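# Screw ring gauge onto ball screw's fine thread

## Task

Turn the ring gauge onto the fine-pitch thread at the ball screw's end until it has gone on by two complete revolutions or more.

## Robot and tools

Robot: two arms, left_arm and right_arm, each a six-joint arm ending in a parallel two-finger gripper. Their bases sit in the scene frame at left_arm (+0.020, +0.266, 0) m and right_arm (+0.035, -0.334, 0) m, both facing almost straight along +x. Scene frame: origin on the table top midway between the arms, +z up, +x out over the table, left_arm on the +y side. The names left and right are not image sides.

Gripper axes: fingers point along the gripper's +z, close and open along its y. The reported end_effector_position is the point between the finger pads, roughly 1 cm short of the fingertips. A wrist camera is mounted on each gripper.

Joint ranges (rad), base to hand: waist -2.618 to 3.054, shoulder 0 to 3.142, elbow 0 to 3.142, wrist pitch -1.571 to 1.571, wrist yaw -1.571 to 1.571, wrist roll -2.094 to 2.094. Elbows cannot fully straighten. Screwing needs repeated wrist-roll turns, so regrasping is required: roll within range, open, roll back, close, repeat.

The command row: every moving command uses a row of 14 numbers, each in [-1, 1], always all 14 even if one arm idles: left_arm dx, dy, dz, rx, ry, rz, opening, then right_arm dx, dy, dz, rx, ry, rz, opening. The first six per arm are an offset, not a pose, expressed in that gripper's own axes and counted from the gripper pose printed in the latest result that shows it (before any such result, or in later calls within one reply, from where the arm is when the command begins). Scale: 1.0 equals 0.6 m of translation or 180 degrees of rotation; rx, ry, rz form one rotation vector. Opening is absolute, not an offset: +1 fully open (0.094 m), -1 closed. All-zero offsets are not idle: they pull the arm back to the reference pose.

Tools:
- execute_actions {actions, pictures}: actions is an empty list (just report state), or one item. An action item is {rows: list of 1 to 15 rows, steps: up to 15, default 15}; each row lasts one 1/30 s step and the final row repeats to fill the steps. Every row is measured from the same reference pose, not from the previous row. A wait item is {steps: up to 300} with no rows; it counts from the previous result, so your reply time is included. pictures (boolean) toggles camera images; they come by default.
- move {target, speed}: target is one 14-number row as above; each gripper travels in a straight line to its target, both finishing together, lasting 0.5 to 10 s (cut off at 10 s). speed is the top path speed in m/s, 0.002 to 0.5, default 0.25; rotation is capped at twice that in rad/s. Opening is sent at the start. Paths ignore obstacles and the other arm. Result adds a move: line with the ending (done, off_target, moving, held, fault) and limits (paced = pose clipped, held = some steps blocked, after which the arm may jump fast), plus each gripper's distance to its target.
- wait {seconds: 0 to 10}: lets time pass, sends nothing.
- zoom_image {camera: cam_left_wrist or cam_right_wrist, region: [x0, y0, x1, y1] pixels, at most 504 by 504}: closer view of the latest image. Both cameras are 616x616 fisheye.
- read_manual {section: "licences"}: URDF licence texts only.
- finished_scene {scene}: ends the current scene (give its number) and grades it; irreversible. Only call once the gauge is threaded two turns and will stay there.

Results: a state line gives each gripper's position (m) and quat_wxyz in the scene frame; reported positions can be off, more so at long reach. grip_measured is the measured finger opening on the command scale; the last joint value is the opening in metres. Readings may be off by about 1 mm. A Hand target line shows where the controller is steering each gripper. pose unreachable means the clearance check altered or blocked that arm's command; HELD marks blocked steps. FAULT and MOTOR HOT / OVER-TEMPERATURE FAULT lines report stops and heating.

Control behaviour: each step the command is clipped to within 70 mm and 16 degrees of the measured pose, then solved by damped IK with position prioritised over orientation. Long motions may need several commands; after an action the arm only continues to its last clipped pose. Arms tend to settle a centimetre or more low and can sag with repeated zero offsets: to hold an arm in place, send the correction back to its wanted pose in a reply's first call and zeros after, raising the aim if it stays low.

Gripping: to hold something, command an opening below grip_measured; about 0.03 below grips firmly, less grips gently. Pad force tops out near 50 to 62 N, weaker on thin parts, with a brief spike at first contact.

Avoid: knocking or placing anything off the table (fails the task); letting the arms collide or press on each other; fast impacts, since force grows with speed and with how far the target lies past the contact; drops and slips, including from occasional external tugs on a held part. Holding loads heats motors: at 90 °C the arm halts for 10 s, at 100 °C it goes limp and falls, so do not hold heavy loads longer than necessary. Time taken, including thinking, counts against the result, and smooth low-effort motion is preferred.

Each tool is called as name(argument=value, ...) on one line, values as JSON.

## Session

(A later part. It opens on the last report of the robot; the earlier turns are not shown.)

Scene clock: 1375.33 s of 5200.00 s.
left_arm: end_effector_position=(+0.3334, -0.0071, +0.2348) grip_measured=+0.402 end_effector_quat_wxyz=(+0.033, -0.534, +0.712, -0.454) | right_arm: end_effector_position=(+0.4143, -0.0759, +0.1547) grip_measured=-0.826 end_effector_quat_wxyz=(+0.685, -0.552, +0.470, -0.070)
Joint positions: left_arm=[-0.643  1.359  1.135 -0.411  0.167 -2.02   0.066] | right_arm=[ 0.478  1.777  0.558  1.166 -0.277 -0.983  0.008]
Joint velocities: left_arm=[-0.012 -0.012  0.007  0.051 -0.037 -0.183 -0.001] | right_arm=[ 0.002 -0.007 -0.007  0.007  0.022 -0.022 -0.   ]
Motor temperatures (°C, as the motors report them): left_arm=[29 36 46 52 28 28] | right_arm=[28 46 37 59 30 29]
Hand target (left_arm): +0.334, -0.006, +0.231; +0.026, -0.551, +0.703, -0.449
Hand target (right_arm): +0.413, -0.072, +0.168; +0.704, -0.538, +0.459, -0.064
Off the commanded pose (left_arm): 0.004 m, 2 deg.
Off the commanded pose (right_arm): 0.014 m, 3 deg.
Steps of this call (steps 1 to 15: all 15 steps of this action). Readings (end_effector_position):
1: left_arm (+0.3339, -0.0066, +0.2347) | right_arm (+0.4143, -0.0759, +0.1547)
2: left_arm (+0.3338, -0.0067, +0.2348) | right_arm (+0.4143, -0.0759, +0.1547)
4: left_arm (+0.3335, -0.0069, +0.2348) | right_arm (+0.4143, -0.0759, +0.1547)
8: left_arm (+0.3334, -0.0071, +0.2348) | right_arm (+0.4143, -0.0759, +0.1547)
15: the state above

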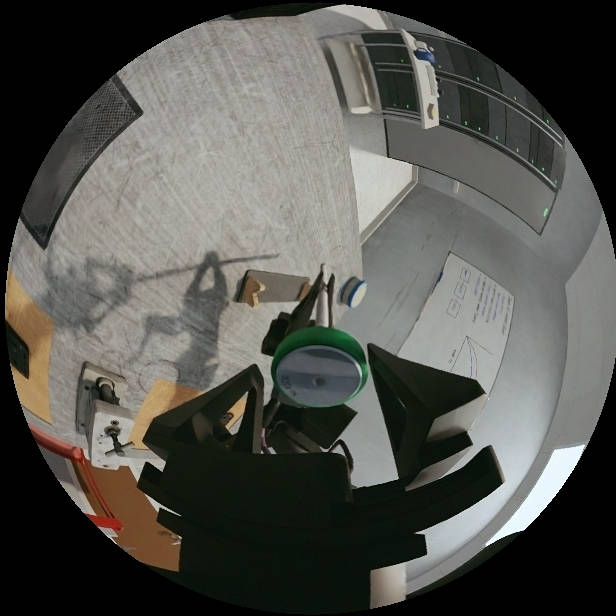

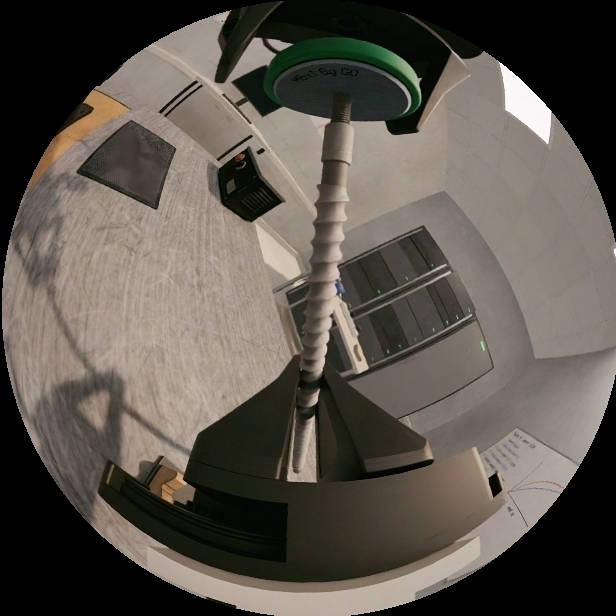

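execute_actions(actions=[{"rows": [[-0.0039,-0.0072,0.003,0.0066,-0.0037,-0.008,0.4,-0.0185,-0.0152,0.0012,0.0119,-0.0117,0.0038,-0.88],[-0.0039,-0.0072,0.003,0.0066,-0.0037,-0.008,0.4,-0.0185,-0.0152,0.0012,0.0119,-0.0117,0.0038,-0.88],[-0.0039,-0.0072,0.003,0.0066,-0.0037,-0.008,0.4,-0.0185,-0.0152,0.0012,0.0119,-0.0117,0.0038,-0.88],[-0.0039,-0.0072,0.003,0.0066,-0.0037,-0.008,0.35,-0.0185,-0.0152,0.0012,0.0119,-0.0117,0.0038,-0.88],[-0.0039,-0.0072,0.003,0.0066,-0.0037,-0.008,0.3,-0.0185,-0.0152,0.0012,0.0119,-0.0117,0.0038,-0.88],[-0.0039,-0.0072,0.003,0.0066,-0.0037,-0.008,0.25,-0.0185,-0.0152,0.0012,0.0119,-0.0117,0.0038,-0.88],[-0.0039,-0.0072,0.003,0.0066,-0.0037,-0.008,0.2,-0.0185,-0.0152,0.0012,0.0119,-0.0117,0.0038,-0.88]], "steps": 15}])

zoom_image(camera="cam_left_wrist", region=[230, 250, 400, 420])

Scene clock: 1400.50 s of 5200.00 s.
left_arm: end_effector_position=(+0.3371, -0.0074, +0.2387) grip_measured=+0.202 end_effector_quat_wxyz=(+0.033, -0.544, +0.699, -0.463) | right_arm: end_effector_position=(+0.4143, -0.0759, +0.1547) grip_measured=-0.826 end_effector_quat_wxyz=(+0.685, -0.552, +0.470, -0.070)
Joint positions: left_arm=[-0.643  1.359  1.135 -0.391  0.156 -2.05   0.056] | right_arm=[ 0.478  1.777  0.558  1.166 -0.277 -0.983  0.008]
Joint velocities: left_arm=[-0.017  0.007  0.002  0.051  0.022 -0.051 -0.   ] | right_arm=[-0.002 -0.007  0.002 -0.022 -0.037 -0.051  0.   ]
Motor temperatures (°C, as the motors report them): left_arm=[29 36 46 52 28 28] | right_arm=[28 46 37 60 30 29]
Hand target (left_arm): +0.338, -0.006, +0.236; +0.037, -0.545, +0.700, -0.459
Hand target (right_arm): +0.413, -0.072, +0.168; +0.704, -0.538, +0.459, -0.064
Off the commanded pose (left_arm): 0.003 m, 1 deg.
Off the commanded pose (right_arm): 0.014 m, 3 deg.
Steps of this call (steps 1 to 90: nothing new was sent; then 21.67 s passed at rest; steps 91 to 105: all 15 steps of this action). Readings (end_effector_position):
91: left_arm (+0.3338, -0.0070, +0.2351) | right_arm (+0.4143, -0.0759, +0.1547)
92: left_arm (+0.3344, -0.0071, +0.2357) | right_arm (+0.4143, -0.0759, +0.1547)
94: left_arm (+0.3355, -0.0072, +0.2369) | right_arm (+0.4143, -0.0759, +0.1547)
98: left_arm (+0.3366, -0.0074, +0.2381) | right_arm (+0.4143, -0.0759, +0.1547)
105: the state above

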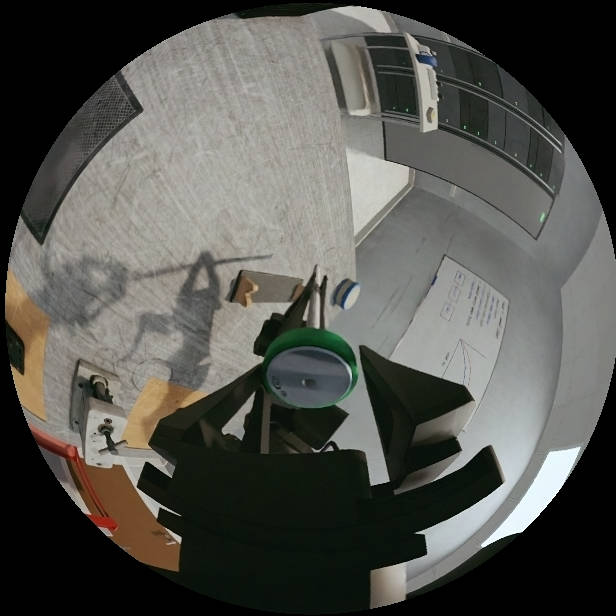

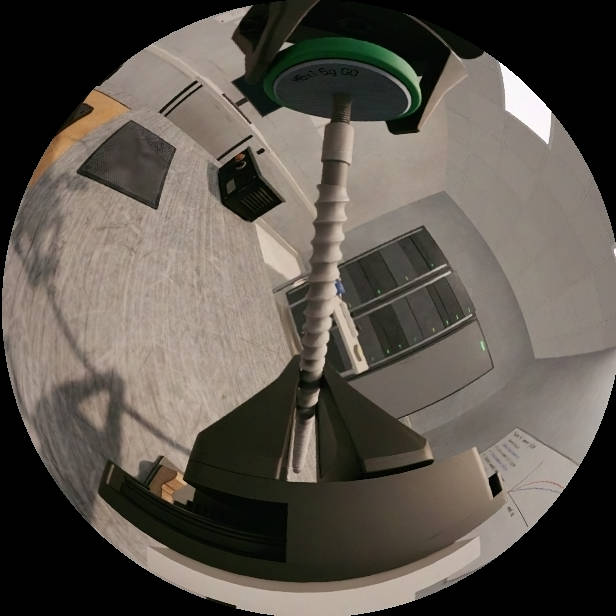

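Region (230, 250, 400, 420) of cam_left_wrist's 616x616 image, scaled by 2.965, with more detail than that image has.

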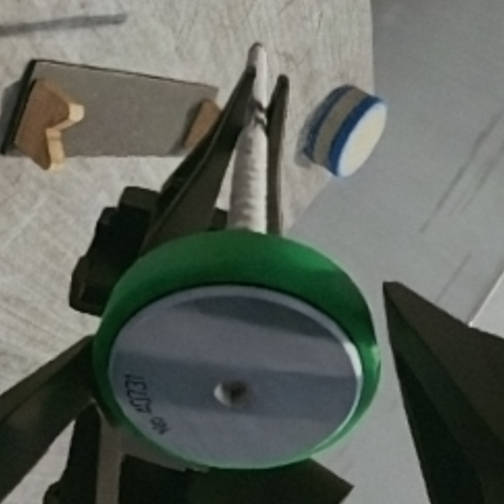

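execute_actions(actions=[{"rows": [[-0.0029,-0.0021,0.003,0.0023,-0.002,0,0.25,-0.0185,-0.0152,0.0012,0.0119,-0.0117,0.01,-0.88],[-0.0029,-0.0021,0.003,0.0023,-0.002,0,0.25,-0.0185,-0.0152,0.0012,0.0119,-0.0117,0.01,-0.88],[-0.0029,-0.0021,0.003,0.0023,-0.002,0,0.25,-0.0185,-0.0152,0.0012,0.0119,-0.0117,0.01,-0.88],[-0.0029,-0.0021,0.003,0.0023,-0.002,0,0.25,-0.0185,-0.0152,0.0012,0.0119,-0.0117,0.0162,-0.88]], "steps": 15}])

zoom_image(camera="cam_left_wrist", region=[230, 250, 400, 420])

Scene clock: 1435.60 s of 5200.00 s.
left_arm: end_effector_position=(+0.3384, -0.0083, +0.2409) grip_measured=+0.248 end_effector_quat_wxyz=(+0.035, -0.542, +0.698, -0.467) | right_arm: end_effector_position=(+0.4143, -0.0759, +0.1546) grip_measured=-0.826 end_effector_quat_wxyz=(+0.686, -0.545, +0.478, -0.060)
Joint positions: left_arm=[-0.643  1.359  1.135 -0.38   0.156 -2.05   0.059] | right_arm=[ 0.478  1.777  0.558  1.165 -0.277 -0.953  0.008]
Joint velocities: left_arm=[ 0.012 -0.007  0.012 -0.051  0.037  0.022 -0.001] | right_arm=[ 0.002  0.007  0.007 -0.037 -0.066 -0.066  0.   ]
Motor temperatures (°C, as the motors report them): left_arm=[29 36 46 52 28 28] | right_arm=[28 46 37 60 30 29]
Hand target (left_arm): +0.340, -0.007, +0.238; +0.038, -0.545, +0.698, -0.464
Hand target (right_arm): +0.413, -0.072, +0.168; +0.705, -0.529, +0.470, -0.051
Off the commanded pose (left_arm): 0.004 m, 1 deg.
Off the commanded pose (right_arm): 0.015 m, 3 deg.
Steps of this call (steps 1 to 90: nothing new was sent; then 31.60 s passed at rest; steps 91 to 105: all 15 steps of this action). Readings (end_effector_position):
91: left_arm (+0.3373, -0.0075, +0.2390) | right_arm (+0.4143, -0.0759, +0.1547)
92: left_arm (+0.3375, -0.0077, +0.2393) | right_arm (+0.4143, -0.0759, +0.1547)
94: left_arm (+0.3379, -0.0079, +0.2400) | right_arm (+0.4143, -0.0759, +0.1547)
98: left_arm (+0.3382, -0.0082, +0.2406) | right_arm (+0.4143, -0.0759, +0.1546)
105: the state above

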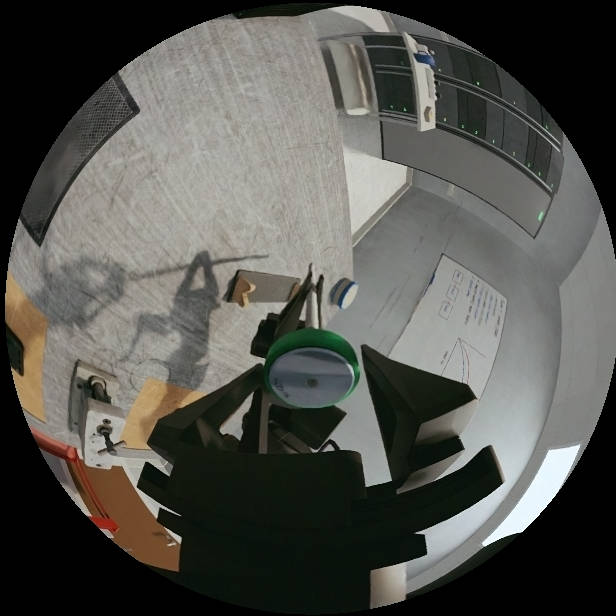

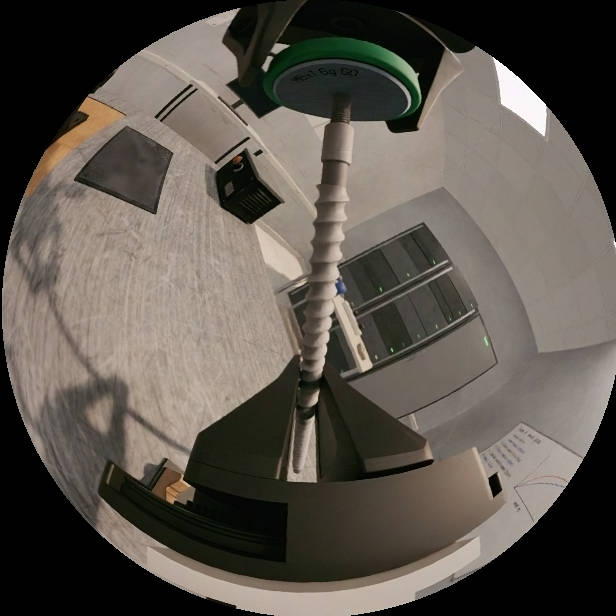

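Region (230, 250, 400, 420) of cam_left_wrist's 616x616 image, scaled by 2.965, with more detail than that image has.

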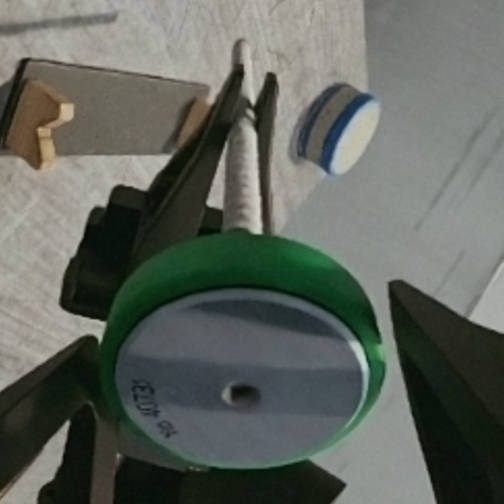

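execute_actions(actions=[{"rows": [[-0.0053,0.0019,0.003,-0.0007,-0.0038,0,0.18,-0.0185,-0.0152,0.0012,0.0119,-0.0117,0.0067,-0.88],[-0.0053,0.0019,0.003,-0.0007,-0.0038,0,0.13,-0.0185,-0.0152,0.0012,0.0119,-0.0117,0.0067,-0.88],[-0.0053,0.0019,0.003,-0.0007,-0.0038,0,0.1,-0.0185,-0.0152,0.0012,0.0119,-0.0117,0.0067,-0.88],[-0.0053,0.0019,0.003,-0.0007,-0.0038,0,0.08,-0.0185,-0.0152,0.0012,0.0119,-0.0117,0.0067,-0.88],[-0.0053,0.0019,0.003,-0.0007,-0.0038,0,0.06,-0.0185,-0.0152,0.0012,0.0119,-0.0117,0.0067,-0.88],[-0.0053,0.0019,0.003,-0.0007,-0.0038,0,0.04,-0.0185,-0.0152,0.0012,0.0119,-0.0117,0.0067,-0.88]], "steps": 12}], pictures=false)

execute_actions(actions=[{"rows": [[-0.0029,0.0029,0.003,-0.0025,-0.0007,0.178,0.04,-0.023,-0.0152,0.0012,0.0116,-0.0159,0.0067,-0.88]], "steps": 15}], pictures=false)

execute_actions(actions=[{"rows": [[-0.0011,0.004,0.003,-0.0025,0.0006,0.178,0.04,-0.023,-0.0152,0.0012,0.0116,-0.0159,0.0067,-0.88]], "steps": 15}], pictures=false)

execute_actions(actions=[{"rows": [[0.0009,0.004,0.003,-0.0019,0.0018,0.178,0.04,-0.023,-0.0152,0.0012,0.0116,-0.0159,0.0067,-0.88]], "steps": 15}], pictures=false)

execute_actions(actions=[{"rows": [[0.0028,0.0031,0.003,-0.0008,0.0025,0.178,0.04,-0.023,-0.0152,0.0012,0.0116,-0.0159,0.0067,-0.88]], "steps": 15}])

zoom_image(camera="cam_right_wrist", region=[270, 0, 430, 160])

Scene clock: 1457.60 s of 5200.00 s.
left_arm: end_effector_position=(+0.3385, -0.0083, +0.2410) grip_measured=+0.081 end_effector_quat_wxyz=(+0.035, -0.542, +0.698, -0.467) | right_arm: end_effector_position=(+0.4143, -0.0759, +0.1546) grip_measured=-0.826 end_effector_quat_wxyz=(+0.686, -0.545, +0.479, -0.059)
Joint positions: left_arm=[-0.643  1.359  1.135 -0.38   0.156 -2.05   0.051] | right_arm=[ 0.478  1.777  0.558  1.165 -0.277 -0.95   0.008]
Joint velocities: left_arm=[ 0.022  0.007 -0.007 -0.066 -0.11  -0.037 -0.001] | right_arm=[ 0.012  0.017  0.022  0.051 -0.022  0.007  0.001]
Motor temperatures (°C, as the motors report them): left_arm=[29 36 46 52 28 28] | right_arm=[28 46 37 61 30 29]
Hand target (left_arm): +0.340, -0.007, +0.238; +0.038, -0.545, +0.698, -0.463
Hand target (right_arm): +0.413, -0.073, +0.168; +0.705, -0.529, +0.470, -0.051
Off the commanded pose (left_arm): 0.004 m, 1 deg.
Off the commanded pose (right_arm): 0.014 m, 3 deg.
Steps of this call (steps 1 to 90: nothing new was sent; then 18.60 s passed at rest; steps 91 to 102: all 12 steps of this action). Readings (end_effector_position):
91: left_arm (+0.3384, -0.0084, +0.2410) | right_arm (+0.4143, -0.0759, +0.1546)
92: left_arm (+0.3385, -0.0083, +0.2410) | right_arm (+0.4143, -0.0759, +0.1546)
94: left_arm (+0.3385, -0.0083, +0.2410) | right_arm (+0.4143, -0.0759, +0.1546)
98: left_arm (+0.3385, -0.0083, +0.2410) | right_arm (+0.4143, -0.0759, +0.1546)
102: the state above

Scene clock: 1458.10 s of 5200.00 s.
left_arm: end_effector_position=(+0.3387, -0.0084, +0.2412) grip_measured=+0.081 end_effector_quat_wxyz=(+0.150, -0.352, +0.810, -0.444) | right_arm: end_effector_position=(+0.4143, -0.0759, +0.1546) grip_measured=-0.826 end_effector_quat_wxyz=(+0.686, -0.544, +0.479, -0.058)
Joint positions: left_arm=[-0.643  1.359  1.135 -0.378  0.155 -1.549  0.051] | right_arm=[ 0.478  1.777  0.558  1.165 -0.277 -0.948  0.008]
Joint velocities: left_arm=[-0.002  0.002 -0.007  0.007 -0.007  0.212 -0.001] | right_arm=[ 0.022 -0.002 -0.012 -0.007 -0.037  0.007 -0.001]
Motor temperatures (°C, as the motors report them): left_arm=[29 36 46 52 28 28] | right_arm=[28 46 37 61 30 29]
Hand target (left_arm): +0.339, -0.008, +0.238; +0.161, -0.330, +0.821, -0.437
Hand target (right_arm): +0.411, -0.071, +0.170; +0.707, -0.529, +0.466, -0.047
Off the commanded pose (left_arm): 0.003 m, 3 deg.
Off the commanded pose (right_arm): 0.017 m, 4 deg.
Steps of this call (steps 1 to 15: all 15 steps of this action). Readings (end_effector_position):
1: left_arm (+0.3386, -0.0083, +0.2410) | right_arm (+0.4143, -0.0759, +0.1546)
2: left_arm (+0.3386, -0.0083, +0.2411) | right_arm (+0.4143, -0.0759, +0.1546)
4: left_arm (+0.3387, -0.0084, +0.2412) | right_arm (+0.4143, -0.0759, +0.1546)
8: left_arm (+0.3387, -0.0084, +0.2412) | right_arm (+0.4143, -0.0759, +0.1546)
15: the state above

Scene clock: 1458.60 s of 5200.00 s.
left_arm: end_effector_position=(+0.3387, -0.0083, +0.2412) grip_measured=+0.081 end_effector_quat_wxyz=(+0.256, -0.141, +0.872, -0.394) | right_arm: end_effector_position=(+0.4143, -0.0759, +0.1547) grip_measured=-0.826 end_effector_quat_wxyz=(+0.686, -0.544, +0.479, -0.058)
Joint positions: left_arm=[-0.643  1.359  1.135 -0.378  0.155 -1.05   0.051] | right_arm=[ 0.478  1.777  0.558  1.165 -0.277 -0.947  0.008]
Joint velocities: left_arm=[-0.012 -0.027 -0.022  0.007 -0.051  0.3    0.   ] | right_arm=[-0.007 -0.017 -0.012 -0.037  0.037  0.037 -0.   ]
Motor temperatures (°C, as the motors report them): left_arm=[29 36 46 52 28 28] | right_arm=[28 46 37 61 30 29]
Hand target (left_arm): +0.339, -0.008, +0.238; +0.265, -0.116, +0.877, -0.383
Hand target (right_arm): +0.411, -0.071, +0.170; +0.707, -0.529, +0.467, -0.046
Off the commanded pose (left_arm): 0.003 m, 3 deg.
Off the commanded pose (right_arm): 0.016 m, 4 deg.
Steps of this call (steps 1 to 15: all 15 steps of this action). Readings (end_effector_position):
1: left_arm (+0.3387, -0.0084, +0.2412) | right_arm (+0.4143, -0.0759, +0.1546)
2: left_arm (+0.3387, -0.0084, +0.2412) | right_arm (+0.4143, -0.0759, +0.1546)
4: left_arm (+0.3387, -0.0084, +0.2412) | right_arm (+0.4143, -0.0759, +0.1546)
8: left_arm (+0.3387, -0.0083, +0.2412) | right_arm (+0.4143, -0.0759, +0.1546)
15: the state above

Scene clock: 1459.10 s of 5200.00 s.
left_arm: end_effector_position=(+0.3389, -0.0081, +0.2412) grip_measured=+0.081 end_effector_quat_wxyz=(+0.346, +0.079, +0.880, -0.317) | right_arm: end_effector_position=(+0.4143, -0.0759, +0.1547) grip_measured=-0.826 end_effector_quat_wxyz=(+0.686, -0.544, +0.480, -0.057)
Joint positions: left_arm=[-0.643  1.359  1.135 -0.378  0.153 -0.549  0.051] | right_arm=[ 0.478  1.777  0.558  1.166 -0.277 -0.945  0.008]
Joint velocities: left_arm=[-0.002  0.012 -0.017 -0.051 -0.007  0.271  0.001] | right_arm=[ 0.012  0.002 -0.022 -0.007  0.051  0.037  0.001]
Motor temperatures (°C, as the motors report them): left_arm=[29 36 46 52 28 28] | right_arm=[28 46 37 61 30 29]
Hand target (left_arm): +0.339, -0.008, +0.238; +0.351, +0.104, +0.879, -0.306
Hand target (right_arm): +0.411, -0.071, +0.170; +0.708, -0.528, +0.467, -0.046
Off the commanded pose (left_arm): 0.003 m, 3 deg.
Off the commanded pose (right_arm): 0.016 m, 4 deg.
Steps of this call (steps 1 to 15: all 15 steps of this action). Readings (end_effector_position):
1: left_arm (+0.3388, -0.0083, +0.2412) | right_arm (+0.4143, -0.0759, +0.1547)
2: left_arm (+0.3388, -0.0082, +0.2412) | right_arm (+0.4143, -0.0759, +0.1547)
4: left_arm (+0.3389, -0.0082, +0.2412) | right_arm (+0.4143, -0.0759, +0.1547)
8: left_arm (+0.3389, -0.0081, +0.2412) | right_arm (+0.4143, -0.0759, +0.1547)
15: the state above

Scene clock: 1459.60 s of 5200.00 s.
left_arm: end_effector_position=(+0.3391, -0.0079, +0.2411) grip_measured=+0.081 end_effector_quat_wxyz=(+0.414, +0.295, +0.832, -0.221) | right_arm: end_effector_position=(+0.4143, -0.0759, +0.1547) grip_measured=-0.826 end_effector_quat_wxyz=(+0.686, -0.543, +0.480, -0.056)
Joint positions: left_arm=[-0.643  1.359  1.135 -0.378  0.152 -0.045  0.051] | right_arm=[ 0.478  1.777  0.558  1.166 -0.277 -0.943  0.008]
Joint velocities: left_arm=[-0.002  0.012 -0.022 -0.007 -0.007  0.315 -0.   ] | right_arm=[-0.002 -0.002 -0.002 -0.007 -0.022 -0.037 -0.001]
Motor temperatures (°C, as the motors report them): left_arm=[29 36 46 52 28 28] | right_arm=[28 46 37 61 30 29]
Hand target (left_arm): +0.339, -0.008, +0.238; +0.416, +0.319, +0.826, -0.208
Hand target (right_arm): +0.411, -0.071, +0.170; +0.708, -0.528, +0.468, -0.045
Off the commanded pose (left_arm): 0.003 m, 3 deg.
Off the commanded pose (right_arm): 0.017 m, 4 deg.
Steps of this call (steps 1 to 15: all 15 steps of this action). Readings (end_effector_position):
1: left_arm (+0.3390, -0.0080, +0.2411) | right_arm (+0.4143, -0.0759, +0.1547)
2: left_arm (+0.3390, -0.0080, +0.2411) | right_arm (+0.4143, -0.0759, +0.1547)
4: left_arm (+0.3391, -0.0079, +0.2411) | right_arm (+0.4143, -0.0759, +0.1547)
8: left_arm (+0.3391, -0.0079, +0.2411) | right_arm (+0.4143, -0.0759, +0.1547)
15: the state above

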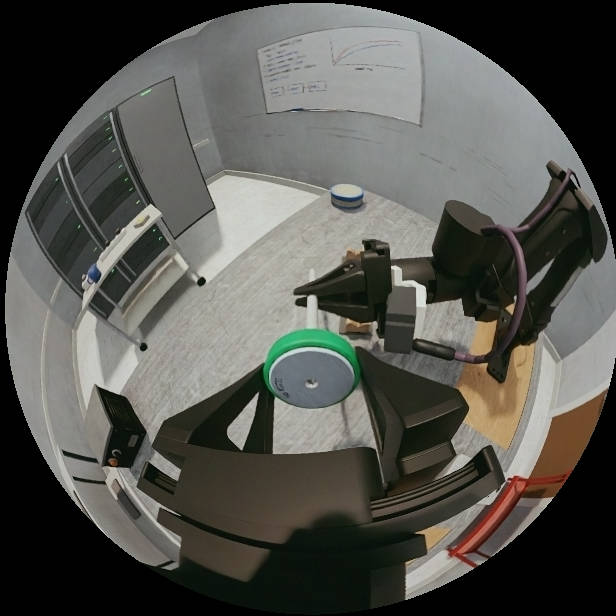

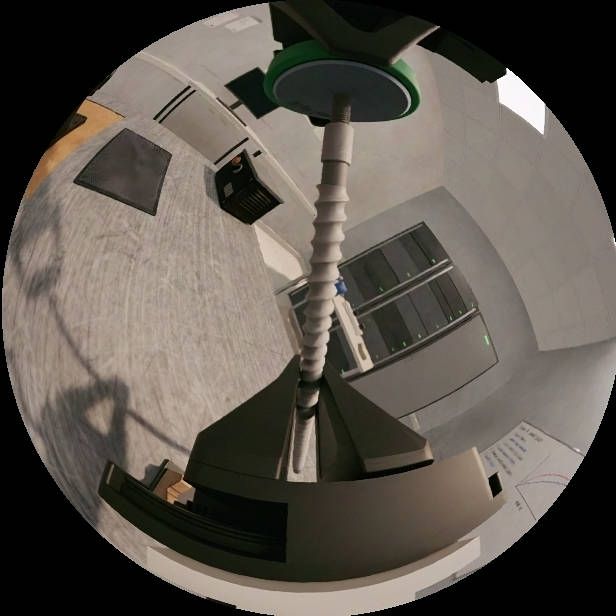

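Region (270, 0, 430, 160) of cam_right_wrist's 616x616 image, scaled by 3.150, with more detail than that image has.

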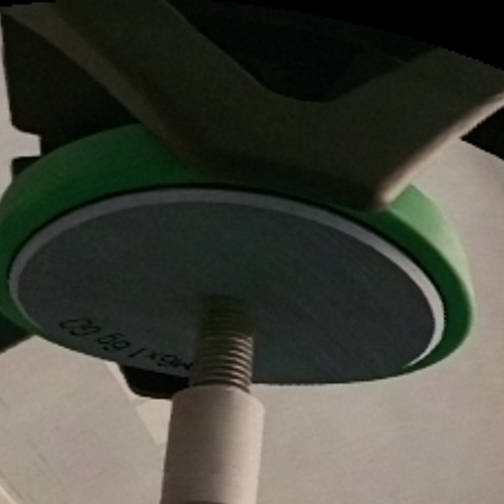

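execute_actions(actions=[{"rows": [[0.0039,0.0014,0.003,0.0005,0.0026,0.178,0.04,-0.0267,-0.0152,0.0012,0.0111,-0.0194,0.005,-0.88]], "steps": 15}], pictures=false)

execute_actions(actions=[{"rows": [[0.0041,-0.0007,0.003,0.0016,0.002,0.178,0.04,-0.0267,-0.0152,0.0012,0.0111,-0.0194,0.005,-0.88]], "steps": 15}], pictures=false)

execute_actions(actions=[{"rows": [[0.0033,-0.0026,0.003,0.0024,0.001,0.178,0.04,-0.0267,-0.0152,0.0012,0.0111,-0.0194,0.005,-0.88]], "steps": 15}], pictures=false)

execute_actions(actions=[{"rows": [[0.0016,-0.0037,0.003,0.0026,-0.0003,0.178,0.04,-0.0267,-0.0152,0.0012,0.0111,-0.0194,0.005,-0.88]], "steps": 15}])

zoom_image(camera="cam_right_wrist", region=[270, 0, 430, 160])

Scene clock: 1475.97 s of 5200.00 s.
left_arm: end_effector_position=(+0.3393, -0.0077, +0.2411) grip_measured=+0.081 end_effector_quat_wxyz=(+0.457, +0.497, +0.730, -0.107) | right_arm: end_effector_position=(+0.4142, -0.0757, +0.1548) grip_measured=-0.826 end_effector_quat_wxyz=(+0.687, -0.543, +0.480, -0.056)
Joint positions: left_arm=[-0.643  1.359  1.135 -0.378  0.15   0.469  0.051] | right_arm=[ 0.478  1.777  0.558  1.166 -0.278 -0.943  0.008]
Joint velocities: left_arm=[-0.007 -0.012 -0.017  0.081  0.022  0.242  0.   ] | right_arm=[ 0.007  0.002  0.002 -0.081 -0.022 -0.066  0.   ]
Motor temperatures (°C, as the motors report them): left_arm=[29 36 46 52 28 28] | right_arm=[28 46 37 61 30 29]
Hand target (left_arm): +0.340, -0.008, +0.238; +0.455, +0.514, +0.720, -0.097
Hand target (right_arm): +0.410, -0.070, +0.171; +0.710, -0.530, +0.463, -0.043
Off the commanded pose (left_arm): 0.003 m, 3 deg.
Off the commanded pose (right_arm): 0.018 m, 4 deg.
Steps of this call (steps 1 to 90: nothing new was sent; then 12.87 s passed at rest; steps 91 to 105: all 15 steps of this action). Readings (end_effector_position):
91: left_arm (+0.3392, -0.0078, +0.2411) | right_arm (+0.4143, -0.0758, +0.1548)
92: left_arm (+0.3392, -0.0078, +0.2411) | right_arm (+0.4142, -0.0758, +0.1548)
94: left_arm (+0.3392, -0.0078, +0.2411) | right_arm (+0.4142, -0.0758, +0.1548)
98: left_arm (+0.3393, -0.0077, +0.2411) | right_arm (+0.4142, -0.0757, +0.1548)
105: the state above

Scene clock: 1476.47 s of 5200.00 s.
left_arm: end_effector_position=(+0.3394, -0.0076, +0.2411) grip_measured=+0.081 end_effector_quat_wxyz=(+0.469, +0.664, +0.582, +0.011) | right_arm: end_effector_position=(+0.4140, -0.0756, +0.1548) grip_measured=-0.826 end_effector_quat_wxyz=(+0.687, -0.544, +0.480, -0.056)
Joint positions: left_arm=[-0.643  1.359  1.135 -0.378  0.149  0.976  0.051] | right_arm=[ 0.478  1.777  0.558  1.166 -0.279 -0.943  0.008]
Joint velocities: left_arm=[-0.007 -0.007  0.012 -0.066 -0.066  0.3    0.   ] | right_arm=[-0.002  0.012 -0.022 -0.022 -0.022 -0.022 -0.001]
Motor temperatures (°C, as the motors report them): left_arm=[29 36 46 52 28 28] | right_arm=[28 46 37 61 30 29]
Hand target (left_arm): +0.340, -0.007, +0.238; +0.465, +0.680, +0.566, +0.022
Hand target (right_arm): +0.410, -0.070, +0.172; +0.710, -0.530, +0.462, -0.043
Off the commanded pose (left_arm): 0.003 m, 3 deg.
Off the commanded pose (right_arm): 0.018 m, 4 deg.
Steps of this call (steps 1 to 15: all 15 steps of this action). Readings (end_effector_position):
1: left_arm (+0.3393, -0.0077, +0.2411) | right_arm (+0.4142, -0.0757, +0.1548)
2: left_arm (+0.3393, -0.0077, +0.2411) | right_arm (+0.4141, -0.0757, +0.1548)
4: left_arm (+0.3394, -0.0076, +0.2411) | right_arm (+0.4141, -0.0757, +0.1548)
8: left_arm (+0.3394, -0.0076, +0.2411) | right_arm (+0.4141, -0.0756, +0.1548)
15: the state above

Scene clock: 1476.97 s of 5200.00 s.
left_arm: end_effector_position=(+0.3395, -0.0075, +0.2411) grip_measured=+0.081 end_effector_quat_wxyz=(+0.451, +0.789, +0.397, +0.128) | right_arm: end_effector_position=(+0.4139, -0.0755, +0.1549) grip_measured=-0.826 end_effector_quat_wxyz=(+0.687, -0.544, +0.479, -0.055)
Joint positions: left_arm=[-0.643  1.359  1.135 -0.378  0.149  1.483  0.051] | right_arm=[ 0.478  1.777  0.558  1.166 -0.28  -0.943  0.008]
Joint velocities: left_arm=[ 0.027 -0.012  0.007 -0.139 -0.007  0.33  -0.001] | right_arm=[-0.007 -0.017 -0.002 -0.022 -0.007  0.037  0.   ]
Motor temperatures (°C, as the motors report them): left_arm=[29 36 46 52 28 28] | right_arm=[28 46 37 61 30 29]
Hand target (left_arm): +0.340, -0.007, +0.238; +0.444, +0.800, +0.378, +0.138
Hand target (right_arm): +0.410, -0.070, +0.172; +0.710, -0.530, +0.462, -0.042
Off the commanded pose (left_arm): 0.003 m, 3 deg.
Off the commanded pose (right_arm): 0.018 m, 4 deg.
Steps of this call (steps 1 to 15: all 15 steps of this action). Readings (end_effector_position):
1: left_arm (+0.3394, -0.0076, +0.2411) | right_arm (+0.4140, -0.0756, +0.1548)
2: left_arm (+0.3394, -0.0076, +0.2411) | right_arm (+0.4140, -0.0756, +0.1548)
4: left_arm (+0.3395, -0.0075, +0.2411) | right_arm (+0.4140, -0.0756, +0.1548)
8: left_arm (+0.3395, -0.0075, +0.2411) | right_arm (+0.4140, -0.0755, +0.1548)
15: the state above

Scene clock: 1477.47 s of 5200.00 s.
left_arm: end_effector_position=(+0.3396, -0.0074, +0.2411) grip_measured=+0.081 end_effector_quat_wxyz=(+0.404, +0.863, +0.186, +0.238) | right_arm: end_effector_position=(+0.4138, -0.0753, +0.1549) grip_measured=-0.826 end_effector_quat_wxyz=(+0.687, -0.544, +0.479, -0.055)
Joint positions: left_arm=[-0.643  1.359  1.135 -0.378  0.148  1.991  0.051] | right_arm=[ 0.478  1.777  0.558  1.166 -0.281 -0.943  0.008]
Joint velocities: left_arm=[-0.002 -0.007 -0.002  0.022  0.007  0.3    0.001] | right_arm=[-0.012  0.012 -0.012  0.037 -0.022 -0.007  0.001]
Motor temperatures (°C, as the motors report them): left_arm=[29 36 46 52 28 28] | right_arm=[28 46 37 61 30 29]
Hand target (left_arm): +0.340, -0.007, +0.238; +0.395, +0.870, +0.165, +0.246
Hand target (right_arm): +0.410, -0.070, +0.172; +0.710, -0.530, +0.462, -0.042
Off the commanded pose (left_arm): 0.003 m, 3 deg.
Off the commanded pose (right_arm): 0.018 m, 4 deg.
Steps of this call (steps 1 to 15: all 15 steps of this action). Readings (end_effector_position):
1: left_arm (+0.3395, -0.0075, +0.2411) | right_arm (+0.4139, -0.0755, +0.1549)
2: left_arm (+0.3395, -0.0075, +0.2411) | right_arm (+0.4139, -0.0755, +0.1549)
4: left_arm (+0.3396, -0.0074, +0.2411) | right_arm (+0.4139, -0.0754, +0.1549)
8: left_arm (+0.3396, -0.0074, +0.2411) | right_arm (+0.4138, -0.0754, +0.1549)
15: the state above

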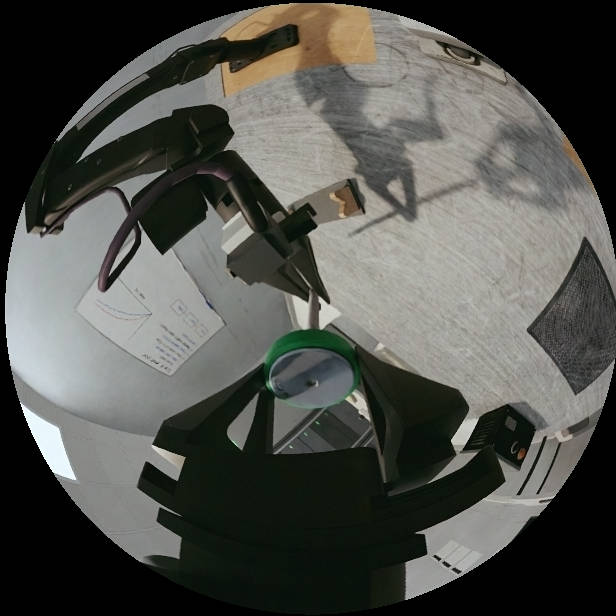

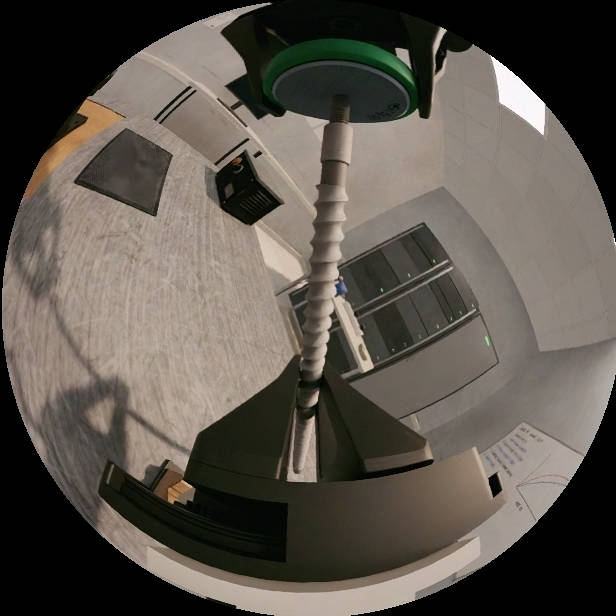

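Region (270, 0, 430, 160) of cam_right_wrist's 616x616 image, scaled by 3.150, with more detail than that image has.

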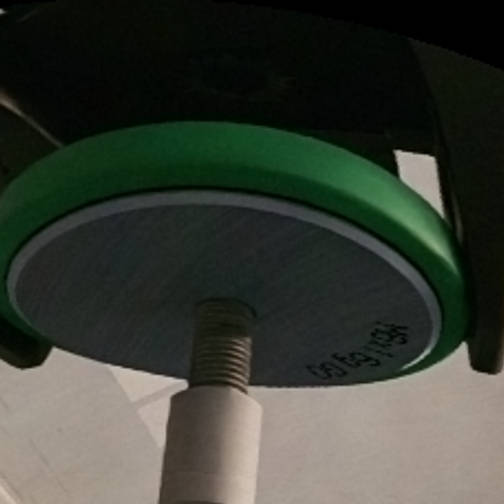

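execute_actions(actions=[{"rows": [[0.0018,-0.0049,0.003,0.0033,0.0014,0.012,0.6,-0.0215,-0.0152,0.0012,0.0117,-0.0145,0.005,-0.88]], "steps": 8}], pictures=false)

execute_actions(actions=[{"rows": [[0.0015,-0.005,0.003,0.0029,0.0022,-0.178,0.6,-0.0215,-0.0152,0.0012,0.0117,-0.0145,0.005,-0.88]], "steps": 15}], pictures=false)

execute_actions(actions=[{"rows": [[0.0038,-0.0037,0.003,0.0015,0.0033,-0.178,0.6,-0.0215,-0.0152,0.0012,0.0117,-0.0145,0.005,-0.88]], "steps": 15}], pictures=false)

execute_actions(actions=[{"rows": [[0.0051,-0.0014,0.003,-0.0003,0.0036,-0.178,0.6,-0.0215,-0.0152,0.0012,0.0117,-0.0145,0.005,-0.88]], "steps": 15}], pictures=false)

execute_actions(actions=[{"rows": [[0.0051,0.0012,0.003,-0.002,0.003,-0.178,0.6,-0.0215,-0.0152,0.0012,0.0117,-0.0145,0.005,-0.88]], "steps": 15}], pictures=false)

execute_actions(actions=[{"rows": [[0.0038,0.0036,0.003,-0.0032,0.0017,-0.178,0.6,-0.0215,-0.0152,0.0012,0.0117,-0.0145,0.005,-0.88]], "steps": 15}], pictures=false)

execute_actions(actions=[{"rows": [[0.0016,0.005,0.003,-0.0036,-0.0002,-0.178,0.6,-0.0215,-0.0152,0.0012,0.0117,-0.0145,0.005,-0.88]], "steps": 15}], pictures=false)

execute_actions(actions=[{"rows": [[-0.001,0.0052,0.003,-0.0031,-0.0018,-0.178,0.6,-0.0215,-0.0152,0.0012,0.0117,-0.0145,0.005,-0.88]], "steps": 15}], pictures=false)

execute_actions(actions=[{"rows": [[-0.0034,0.004,0.003,-0.0018,-0.0031,-0.17,0.3,-0.0215,-0.0152,0.0012,0.0117,-0.0145,0.005,-0.88]], "steps": 15}])

zoom_image(camera="cam_left_wrist", region=[230, 250, 400, 420])

Scene clock: 1512.10 s of 5200.00 s.
left_arm: end_effector_position=(+0.3401, -0.0071, +0.2413) grip_measured=+0.598 end_effector_quat_wxyz=(+0.398, +0.867, +0.168, +0.248) | right_arm: end_effector_position=(+0.4138, -0.0753, +0.1548) grip_measured=-0.826 end_effector_quat_wxyz=(+0.687, -0.544, +0.479, -0.055)
Joint positions: left_arm=[-0.643  1.359  1.135 -0.377  0.144  2.034  0.075] | right_arm=[ 0.478  1.777  0.558  1.166 -0.281 -0.943  0.008]
Joint velocities: left_arm=[ 0.007 -0.017 -0.022 -0.022 -0.022 -0.037  0.   ] | right_arm=[ 0.002 -0.012 -0.012 -0.037 -0.037 -0.007  0.002]
Motor temperatures (°C, as the motors report them): left_arm=[29 36 46 51 28 28] | right_arm=[28 46 38 63 30 29]
Hand target (left_arm): +0.341, -0.006, +0.238; +0.395, +0.868, +0.172, +0.246
Hand target (right_arm): +0.411, -0.071, +0.170; +0.707, -0.529, +0.467, -0.046
Off the commanded pose (left_arm): 0.003 m, 1 deg.
Off the commanded pose (right_arm): 0.016 m, 3 deg.
Steps of this call (steps 1 to 90: nothing new was sent; then 31.37 s passed at rest; steps 91 to 98: all 8 steps of this action). Readings (end_effector_position):
91: left_arm (+0.3396, -0.0074, +0.2411) | right_arm (+0.4138, -0.0754, +0.1548)
92: left_arm (+0.3398, -0.0074, +0.2412) | right_arm (+0.4138, -0.0754, +0.1548)
94: left_arm (+0.3399, -0.0072, +0.2412) | right_arm (+0.4138, -0.0753, +0.1548)
98: the state above

Scene clock: 1512.60 s of 5200.00 s.
left_arm: end_effector_position=(+0.3406, -0.0070, +0.2416) grip_measured=+0.598 end_effector_quat_wxyz=(+0.448, +0.798, +0.378, +0.143) | right_arm: end_effector_position=(+0.4138, -0.0753, +0.1548) grip_measured=-0.826 end_effector_quat_wxyz=(+0.687, -0.544, +0.479, -0.055)
Joint positions: left_arm=[-0.643  1.359  1.135 -0.375  0.142  1.535  0.075] | right_arm=[ 0.478  1.777  0.558  1.166 -0.281 -0.943  0.008]
Joint velocities: left_arm=[-0.012  0.002 -0.012  0.037 -0.051 -0.344  0.001] | right_arm=[-0.007 -0.002  0.002 -0.051  0.022 -0.081 -0.001]
Motor temperatures (°C, as the motors report them): left_arm=[29 36 46 51 28 28] | right_arm=[28 46 38 63 30 29]
Hand target (left_arm): +0.342, -0.006, +0.238; +0.447, +0.788, +0.403, +0.131
Hand target (right_arm): +0.411, -0.071, +0.170; +0.707, -0.529, +0.467, -0.046
Off the commanded pose (left_arm): 0.004 m, 3 deg.
Off the commanded pose (right_arm): 0.016 m, 3 deg.
Steps of this call (steps 1 to 15: all 15 steps of this action). Readings (end_effector_position):
1: left_arm (+0.3401, -0.0071, +0.2413) | right_arm (+0.4138, -0.0753, +0.1548)
2: left_arm (+0.3402, -0.0072, +0.2414) | right_arm (+0.4138, -0.0753, +0.1548)
4: left_arm (+0.3403, -0.0072, +0.2416) | right_arm (+0.4138, -0.0753, +0.1548)
8: left_arm (+0.3403, -0.0073, +0.2416) | right_arm (+0.4138, -0.0753, +0.1548)
15: the state above

Scene clock: 1513.10 s of 5200.00 s.
left_arm: end_effector_position=(+0.3409, -0.0068, +0.2417) grip_measured=+0.598 end_effector_quat_wxyz=(+0.469, +0.679, +0.564, +0.029) | right_arm: end_effector_position=(+0.4138, -0.0753, +0.1548) grip_measured=-0.826 end_effector_quat_wxyz=(+0.687, -0.544, +0.479, -0.055)
Joint positions: left_arm=[-0.643  1.359  1.135 -0.375  0.141  1.034  0.075] | right_arm=[ 0.478  1.777  0.558  1.166 -0.281 -0.943  0.008]
Joint velocities: left_arm=[-0.007  0.017 -0.007 -0.037 -0.022 -0.242 -0.   ] | right_arm=[-0.007 -0.022  0.012 -0.066 -0.022 -0.037 -0.   ]
Motor temperatures (°C, as the motors report them): left_arm=[29 36 46 51 28 28] | right_arm=[28 46 38 63 30 29]
Hand target (left_arm): +0.342, -0.006, +0.239; +0.466, +0.663, +0.585, +0.017
Hand target (right_arm): +0.411, -0.071, +0.170; +0.707, -0.529, +0.467, -0.046
Off the commanded pose (left_arm): 0.004 m, 3 deg.
Off the commanded pose (right_arm): 0.016 m, 3 deg.
Steps of this call (steps 1 to 15: all 15 steps of this action). Readings (end_effector_position):
1: left_arm (+0.3406, -0.0070, +0.2416) | right_arm (+0.4138, -0.0753, +0.1548)
2: left_arm (+0.3406, -0.0070, +0.2417) | right_arm (+0.4138, -0.0753, +0.1548)
4: left_arm (+0.3407, -0.0070, +0.2418) | right_arm (+0.4138, -0.0753, +0.1548)
8: left_arm (+0.3407, -0.0070, +0.2418) | right_arm (+0.4138, -0.0753, +0.1548)
15: the state above

Scene clock: 1513.60 s of 5200.00 s.
left_arm: end_effector_position=(+0.3411, -0.0067, +0.2418) grip_measured=+0.598 end_effector_quat_wxyz=(+0.462, +0.518, +0.715, -0.088) | right_arm: end_effector_position=(+0.4138, -0.0753, +0.1548) grip_measured=-0.826 end_effector_quat_wxyz=(+0.687, -0.544, +0.479, -0.055)
Joint positions: left_arm=[-0.643  1.359  1.135 -0.374  0.139  0.534  0.075] | right_arm=[ 0.478  1.777  0.558  1.166 -0.281 -0.943  0.008]
Joint velocities: left_arm=[-0.027 -0.022 -0.002 -0.037 -0.051 -0.344 -0.001] | right_arm=[ 0.002 -0.007 -0.002  0.007  0.022  0.022  0.   ]
Motor temperatures (°C, as the motors report them): left_arm=[29 36 46 51 28 28] | right_arm=[28 46 38 63 30 29]
Hand target (left_arm): +0.342, -0.005, +0.239; +0.456, +0.498, +0.731, -0.098
Hand target (right_arm): +0.411, -0.071, +0.170; +0.707, -0.529, +0.467, -0.046
Off the commanded pose (left_arm): 0.004 m, 3 deg.
Off the commanded pose (right_arm): 0.016 m, 3 deg.
Steps of this call (steps 1 to 15: all 15 steps of this action). Readings (end_effector_position):
1: left_arm (+0.3409, -0.0068, +0.2417) | right_arm (+0.4138, -0.0753, +0.1548)
2: left_arm (+0.3409, -0.0069, +0.2418) | right_arm (+0.4138, -0.0753, +0.1548)
4: left_arm (+0.3409, -0.0069, +0.2418) | right_arm (+0.4138, -0.0753, +0.1548)
8: left_arm (+0.3409, -0.0069, +0.2418) | right_arm (+0.4138, -0.0753, +0.1548)
15: the state above

Scene clock: 1514.10 s of 5200.00 s.
left_arm: end_effector_position=(+0.3412, -0.0066, +0.2418) grip_measured=+0.598 end_effector_quat_wxyz=(+0.426, +0.324, +0.821, -0.200) | right_arm: end_effector_position=(+0.4138, -0.0753, +0.1548) grip_measured=-0.826 end_effector_quat_wxyz=(+0.687, -0.544, +0.479, -0.055)
Joint positions: left_arm=[-0.643  1.359  1.135 -0.374  0.139  0.03   0.075] | right_arm=[ 0.478  1.777  0.558  1.166 -0.281 -0.943  0.008]
Joint velocities: left_arm=[-0.002  0.027 -0.027 -0.066 -0.051 -0.359  0.   ] | right_arm=[ 0.002  0.002 -0.007  0.066 -0.066  0.022  0.   ]
Motor temperatures (°C, as the motors report them): left_arm=[29 36 46 51 28 28] | right_arm=[28 46 38 63 30 29]
Hand target (left_arm): +0.343, -0.005, +0.239; +0.418, +0.300, +0.832, -0.207
Hand target (right_arm): +0.411, -0.071, +0.170; +0.707, -0.529, +0.467, -0.046
Off the commanded pose (left_arm): 0.004 m, 3 deg.
Off the commanded pose (right_arm): 0.016 m, 3 deg.
Steps of this call (steps 1 to 15: all 15 steps of this action). Readings (end_effector_position):
1: left_arm (+0.3411, -0.0067, +0.2418) | right_arm (+0.4138, -0.0753, +0.1548)
2: left_arm (+0.3411, -0.0067, +0.2418) | right_arm (+0.4138, -0.0753, +0.1548)
4: left_arm (+0.3411, -0.0067, +0.2418) | right_arm (+0.4138, -0.0753, +0.1548)
8: left_arm (+0.3411, -0.0067, +0.2418) | right_arm (+0.4138, -0.0753, +0.1548)
15: the state above

Scene clock: 1514.60 s of 5200.00 s.
left_arm: end_effector_position=(+0.3411, -0.0067, +0.2418) grip_measured=+0.598 end_effector_quat_wxyz=(+0.362, +0.109, +0.876, -0.300) | right_arm: end_effector_position=(+0.4138, -0.0753, +0.1548) grip_measured=-0.826 end_effector_quat_wxyz=(+0.687, -0.544, +0.479, -0.055)
Joint positions: left_arm=[-0.643  1.359  1.135 -0.374  0.14  -0.474  0.075] | right_arm=[ 0.478  1.777  0.558  1.166 -0.281 -0.943  0.008]
Joint velocities: left_arm=[-0.007 -0.002 -0.022  0.022 -0.051 -0.359 -0.   ] | right_arm=[ 0.002 -0.002  0.002 -0.037 -0.037  0.007  0.001]
Motor temperatures (°C, as the motors report them): left_arm=[29 36 46 51 28 28] | right_arm=[28 46 38 63 30 29]
Hand target (left_arm): +0.343, -0.005, +0.239; +0.354, +0.084, +0.880, -0.305
Hand target (right_arm): +0.411, -0.071, +0.170; +0.707, -0.529, +0.467, -0.046
Off the commanded pose (left_arm): 0.004 m, 3 deg.
Off the commanded pose (right_arm): 0.016 m, 3 deg.
Steps of this call (steps 1 to 15: all 15 steps of this action). Readings (end_effector_position):
1: left_arm (+0.3411, -0.0067, +0.2418) | right_arm (+0.4138, -0.0753, +0.1548)
2: left_arm (+0.3411, -0.0067, +0.2418) | right_arm (+0.4138, -0.0753, +0.1548)
4: left_arm (+0.3410, -0.0068, +0.2418) | right_arm (+0.4138, -0.0753, +0.1548)
8: left_arm (+0.3410, -0.0068, +0.2418) | right_arm (+0.4138, -0.0753, +0.1548)
15: the state above

Scene clock: 1515.10 s of 5200.00 s.
left_arm: end_effector_position=(+0.3409, -0.0069, +0.2418) grip_measured=+0.598 end_effector_quat_wxyz=(+0.275, -0.114, +0.875, -0.382) | right_arm: end_effector_position=(+0.4138, -0.0753, +0.1548) grip_measured=-0.826 end_effector_quat_wxyz=(+0.687, -0.544, +0.479, -0.055)
Joint positions: left_arm=[-0.643  1.359  1.135 -0.374  0.141 -0.98   0.075] | right_arm=[ 0.478  1.777  0.558  1.166 -0.281 -0.943  0.008]
Joint velocities: left_arm=[-0.017  0.007  0.012 -0.051 -0.037 -0.33   0.001] | right_arm=[-0.002  0.002  0.007  0.022  0.022  0.022 -0.001]
Motor temperatures (°C, as the motors report them): left_arm=[29 36 46 51 28 28] | right_arm=[28 46 38 63 30 29]
Hand target (left_arm): +0.343, -0.005, +0.239; +0.266, -0.139, +0.873, -0.384
Hand target (right_arm): +0.411, -0.071, +0.170; +0.707, -0.529, +0.467, -0.046
Off the commanded pose (left_arm): 0.004 m, 3 deg.
Off the commanded pose (right_arm): 0.016 m, 3 deg.
Steps of this call (steps 1 to 15: all 15 steps of this action). Readings (end_effector_position):
1: left_arm (+0.3410, -0.0068, +0.2418) | right_arm (+0.4138, -0.0753, +0.1548)
2: left_arm (+0.3409, -0.0069, +0.2418) | right_arm (+0.4138, -0.0753, +0.1548)
4: left_arm (+0.3408, -0.0070, +0.2418) | right_arm (+0.4138, -0.0753, +0.1548)
8: left_arm (+0.3408, -0.0070, +0.2418) | right_arm (+0.4138, -0.0753, +0.1548)
15: the state above

Scene clock: 1515.60 s of 5200.00 s.
left_arm: end_effector_position=(+0.3406, -0.0073, +0.2419) grip_measured=+0.598 end_effector_quat_wxyz=(+0.169, -0.329, +0.819, -0.439) | right_arm: end_effector_position=(+0.4138, -0.0753, +0.1548) grip_measured=-0.826 end_effector_quat_wxyz=(+0.687, -0.544, +0.479, -0.055)
Joint positions: left_arm=[-0.643  1.359  1.135 -0.374  0.144 -1.488  0.075] | right_arm=[ 0.478  1.777  0.558  1.166 -0.281 -0.943  0.008]
Joint velocities: left_arm=[-0.002 -0.017  0.007  0.022 -0.066 -0.212 -0.001] | right_arm=[-0.002 -0.017 -0.002 -0.081 -0.037 -0.11   0.001]
Motor temperatures (°C, as the motors report them): left_arm=[29 36 46 51 28 28] | right_arm=[28 46 38 63 30 29]
Hand target (left_arm): +0.342, -0.006, +0.239; +0.161, -0.353, +0.811, -0.438
Hand target (right_arm): +0.411, -0.071, +0.170; +0.707, -0.529, +0.467, -0.046
Off the commanded pose (left_arm): 0.004 m, 3 deg.
Off the commanded pose (right_arm): 0.016 m, 3 deg.
Steps of this call (steps 1 to 15: all 15 steps of this action). Readings (end_effector_position):
1: left_arm (+0.3408, -0.0071, +0.2419) | right_arm (+0.4138, -0.0753, +0.1548)
2: left_arm (+0.3407, -0.0071, +0.2419) | right_arm (+0.4138, -0.0753, +0.1548)
4: left_arm (+0.3406, -0.0073, +0.2419) | right_arm (+0.4138, -0.0753, +0.1548)
8: left_arm (+0.3405, -0.0073, +0.2420) | right_arm (+0.4138, -0.0753, +0.1548)
15: the state above

Scene clock: 1516.10 s of 5200.00 s.
left_arm: end_effector_position=(+0.3404, -0.0077, +0.2421) grip_measured=+0.302 end_effector_quat_wxyz=(+0.057, -0.516, +0.715, -0.468) | right_arm: end_effector_position=(+0.4138, -0.0753, +0.1548) grip_measured=-0.826 end_effector_quat_wxyz=(+0.687, -0.544, +0.479, -0.055)
Joint positions: left_arm=[-0.643  1.359  1.135 -0.373  0.146 -1.975  0.061] | right_arm=[ 0.478  1.777  0.558  1.166 -0.281 -0.943  0.008]
Joint velocities: left_arm=[ 0.002 -0.022  0.002 -0.022 -0.022 -0.256  0.   ] | right_arm=[ 0.007  0.017 -0.002  0.051  0.051  0.007 -0.002]
Motor temperatures (°C, as the motors report them): left_arm=[29 36 46 51 28 28] | right_arm=[28 46 38 63 30 29]
Hand target (left_arm): +0.342, -0.006, +0.239; +0.051, -0.536, +0.703, -0.465
Hand target (right_arm): +0.411, -0.071, +0.170; +0.707, -0.529, +0.467, -0.046
Off the commanded pose (left_arm): 0.004 m, 3 deg.
Off the commanded pose (right_arm): 0.016 m, 3 deg.
Steps of this call (steps 1 to 15: all 15 steps of this action). Readings (end_effector_position):
1: left_arm (+0.3406, -0.0074, +0.2420) | right_arm (+0.4138, -0.0753, +0.1548)
2: left_arm (+0.3405, -0.0075, +0.2421) | right_arm (+0.4138, -0.0753, +0.1548)
4: left_arm (+0.3404, -0.0077, +0.2421) | right_arm (+0.4138, -0.0753, +0.1548)
8: left_arm (+0.3403, -0.0077, +0.2421) | right_arm (+0.4138, -0.0753, +0.1548)
15: the state above

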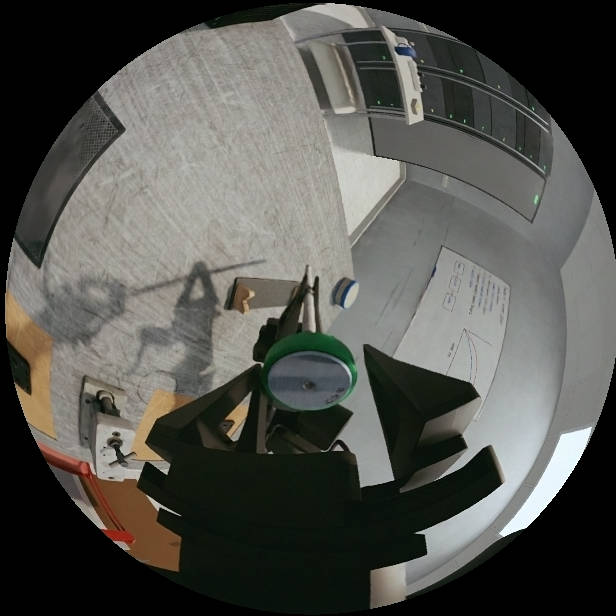

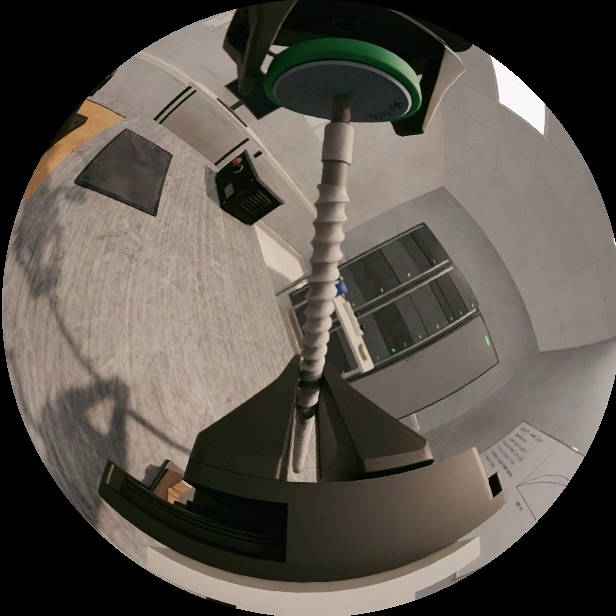

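Region (230, 250, 400, 420) of cam_left_wrist's 616x616 image, scaled by 2.965, with more detail than that image has.

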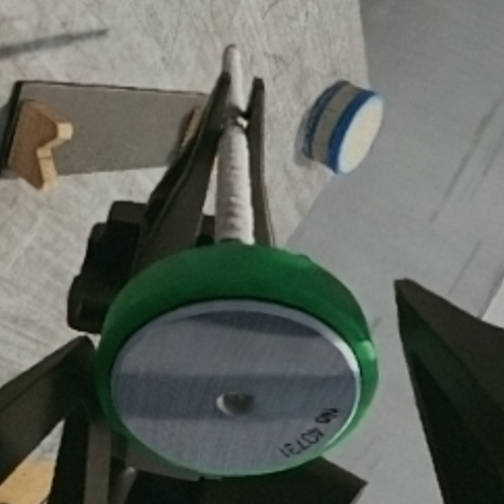

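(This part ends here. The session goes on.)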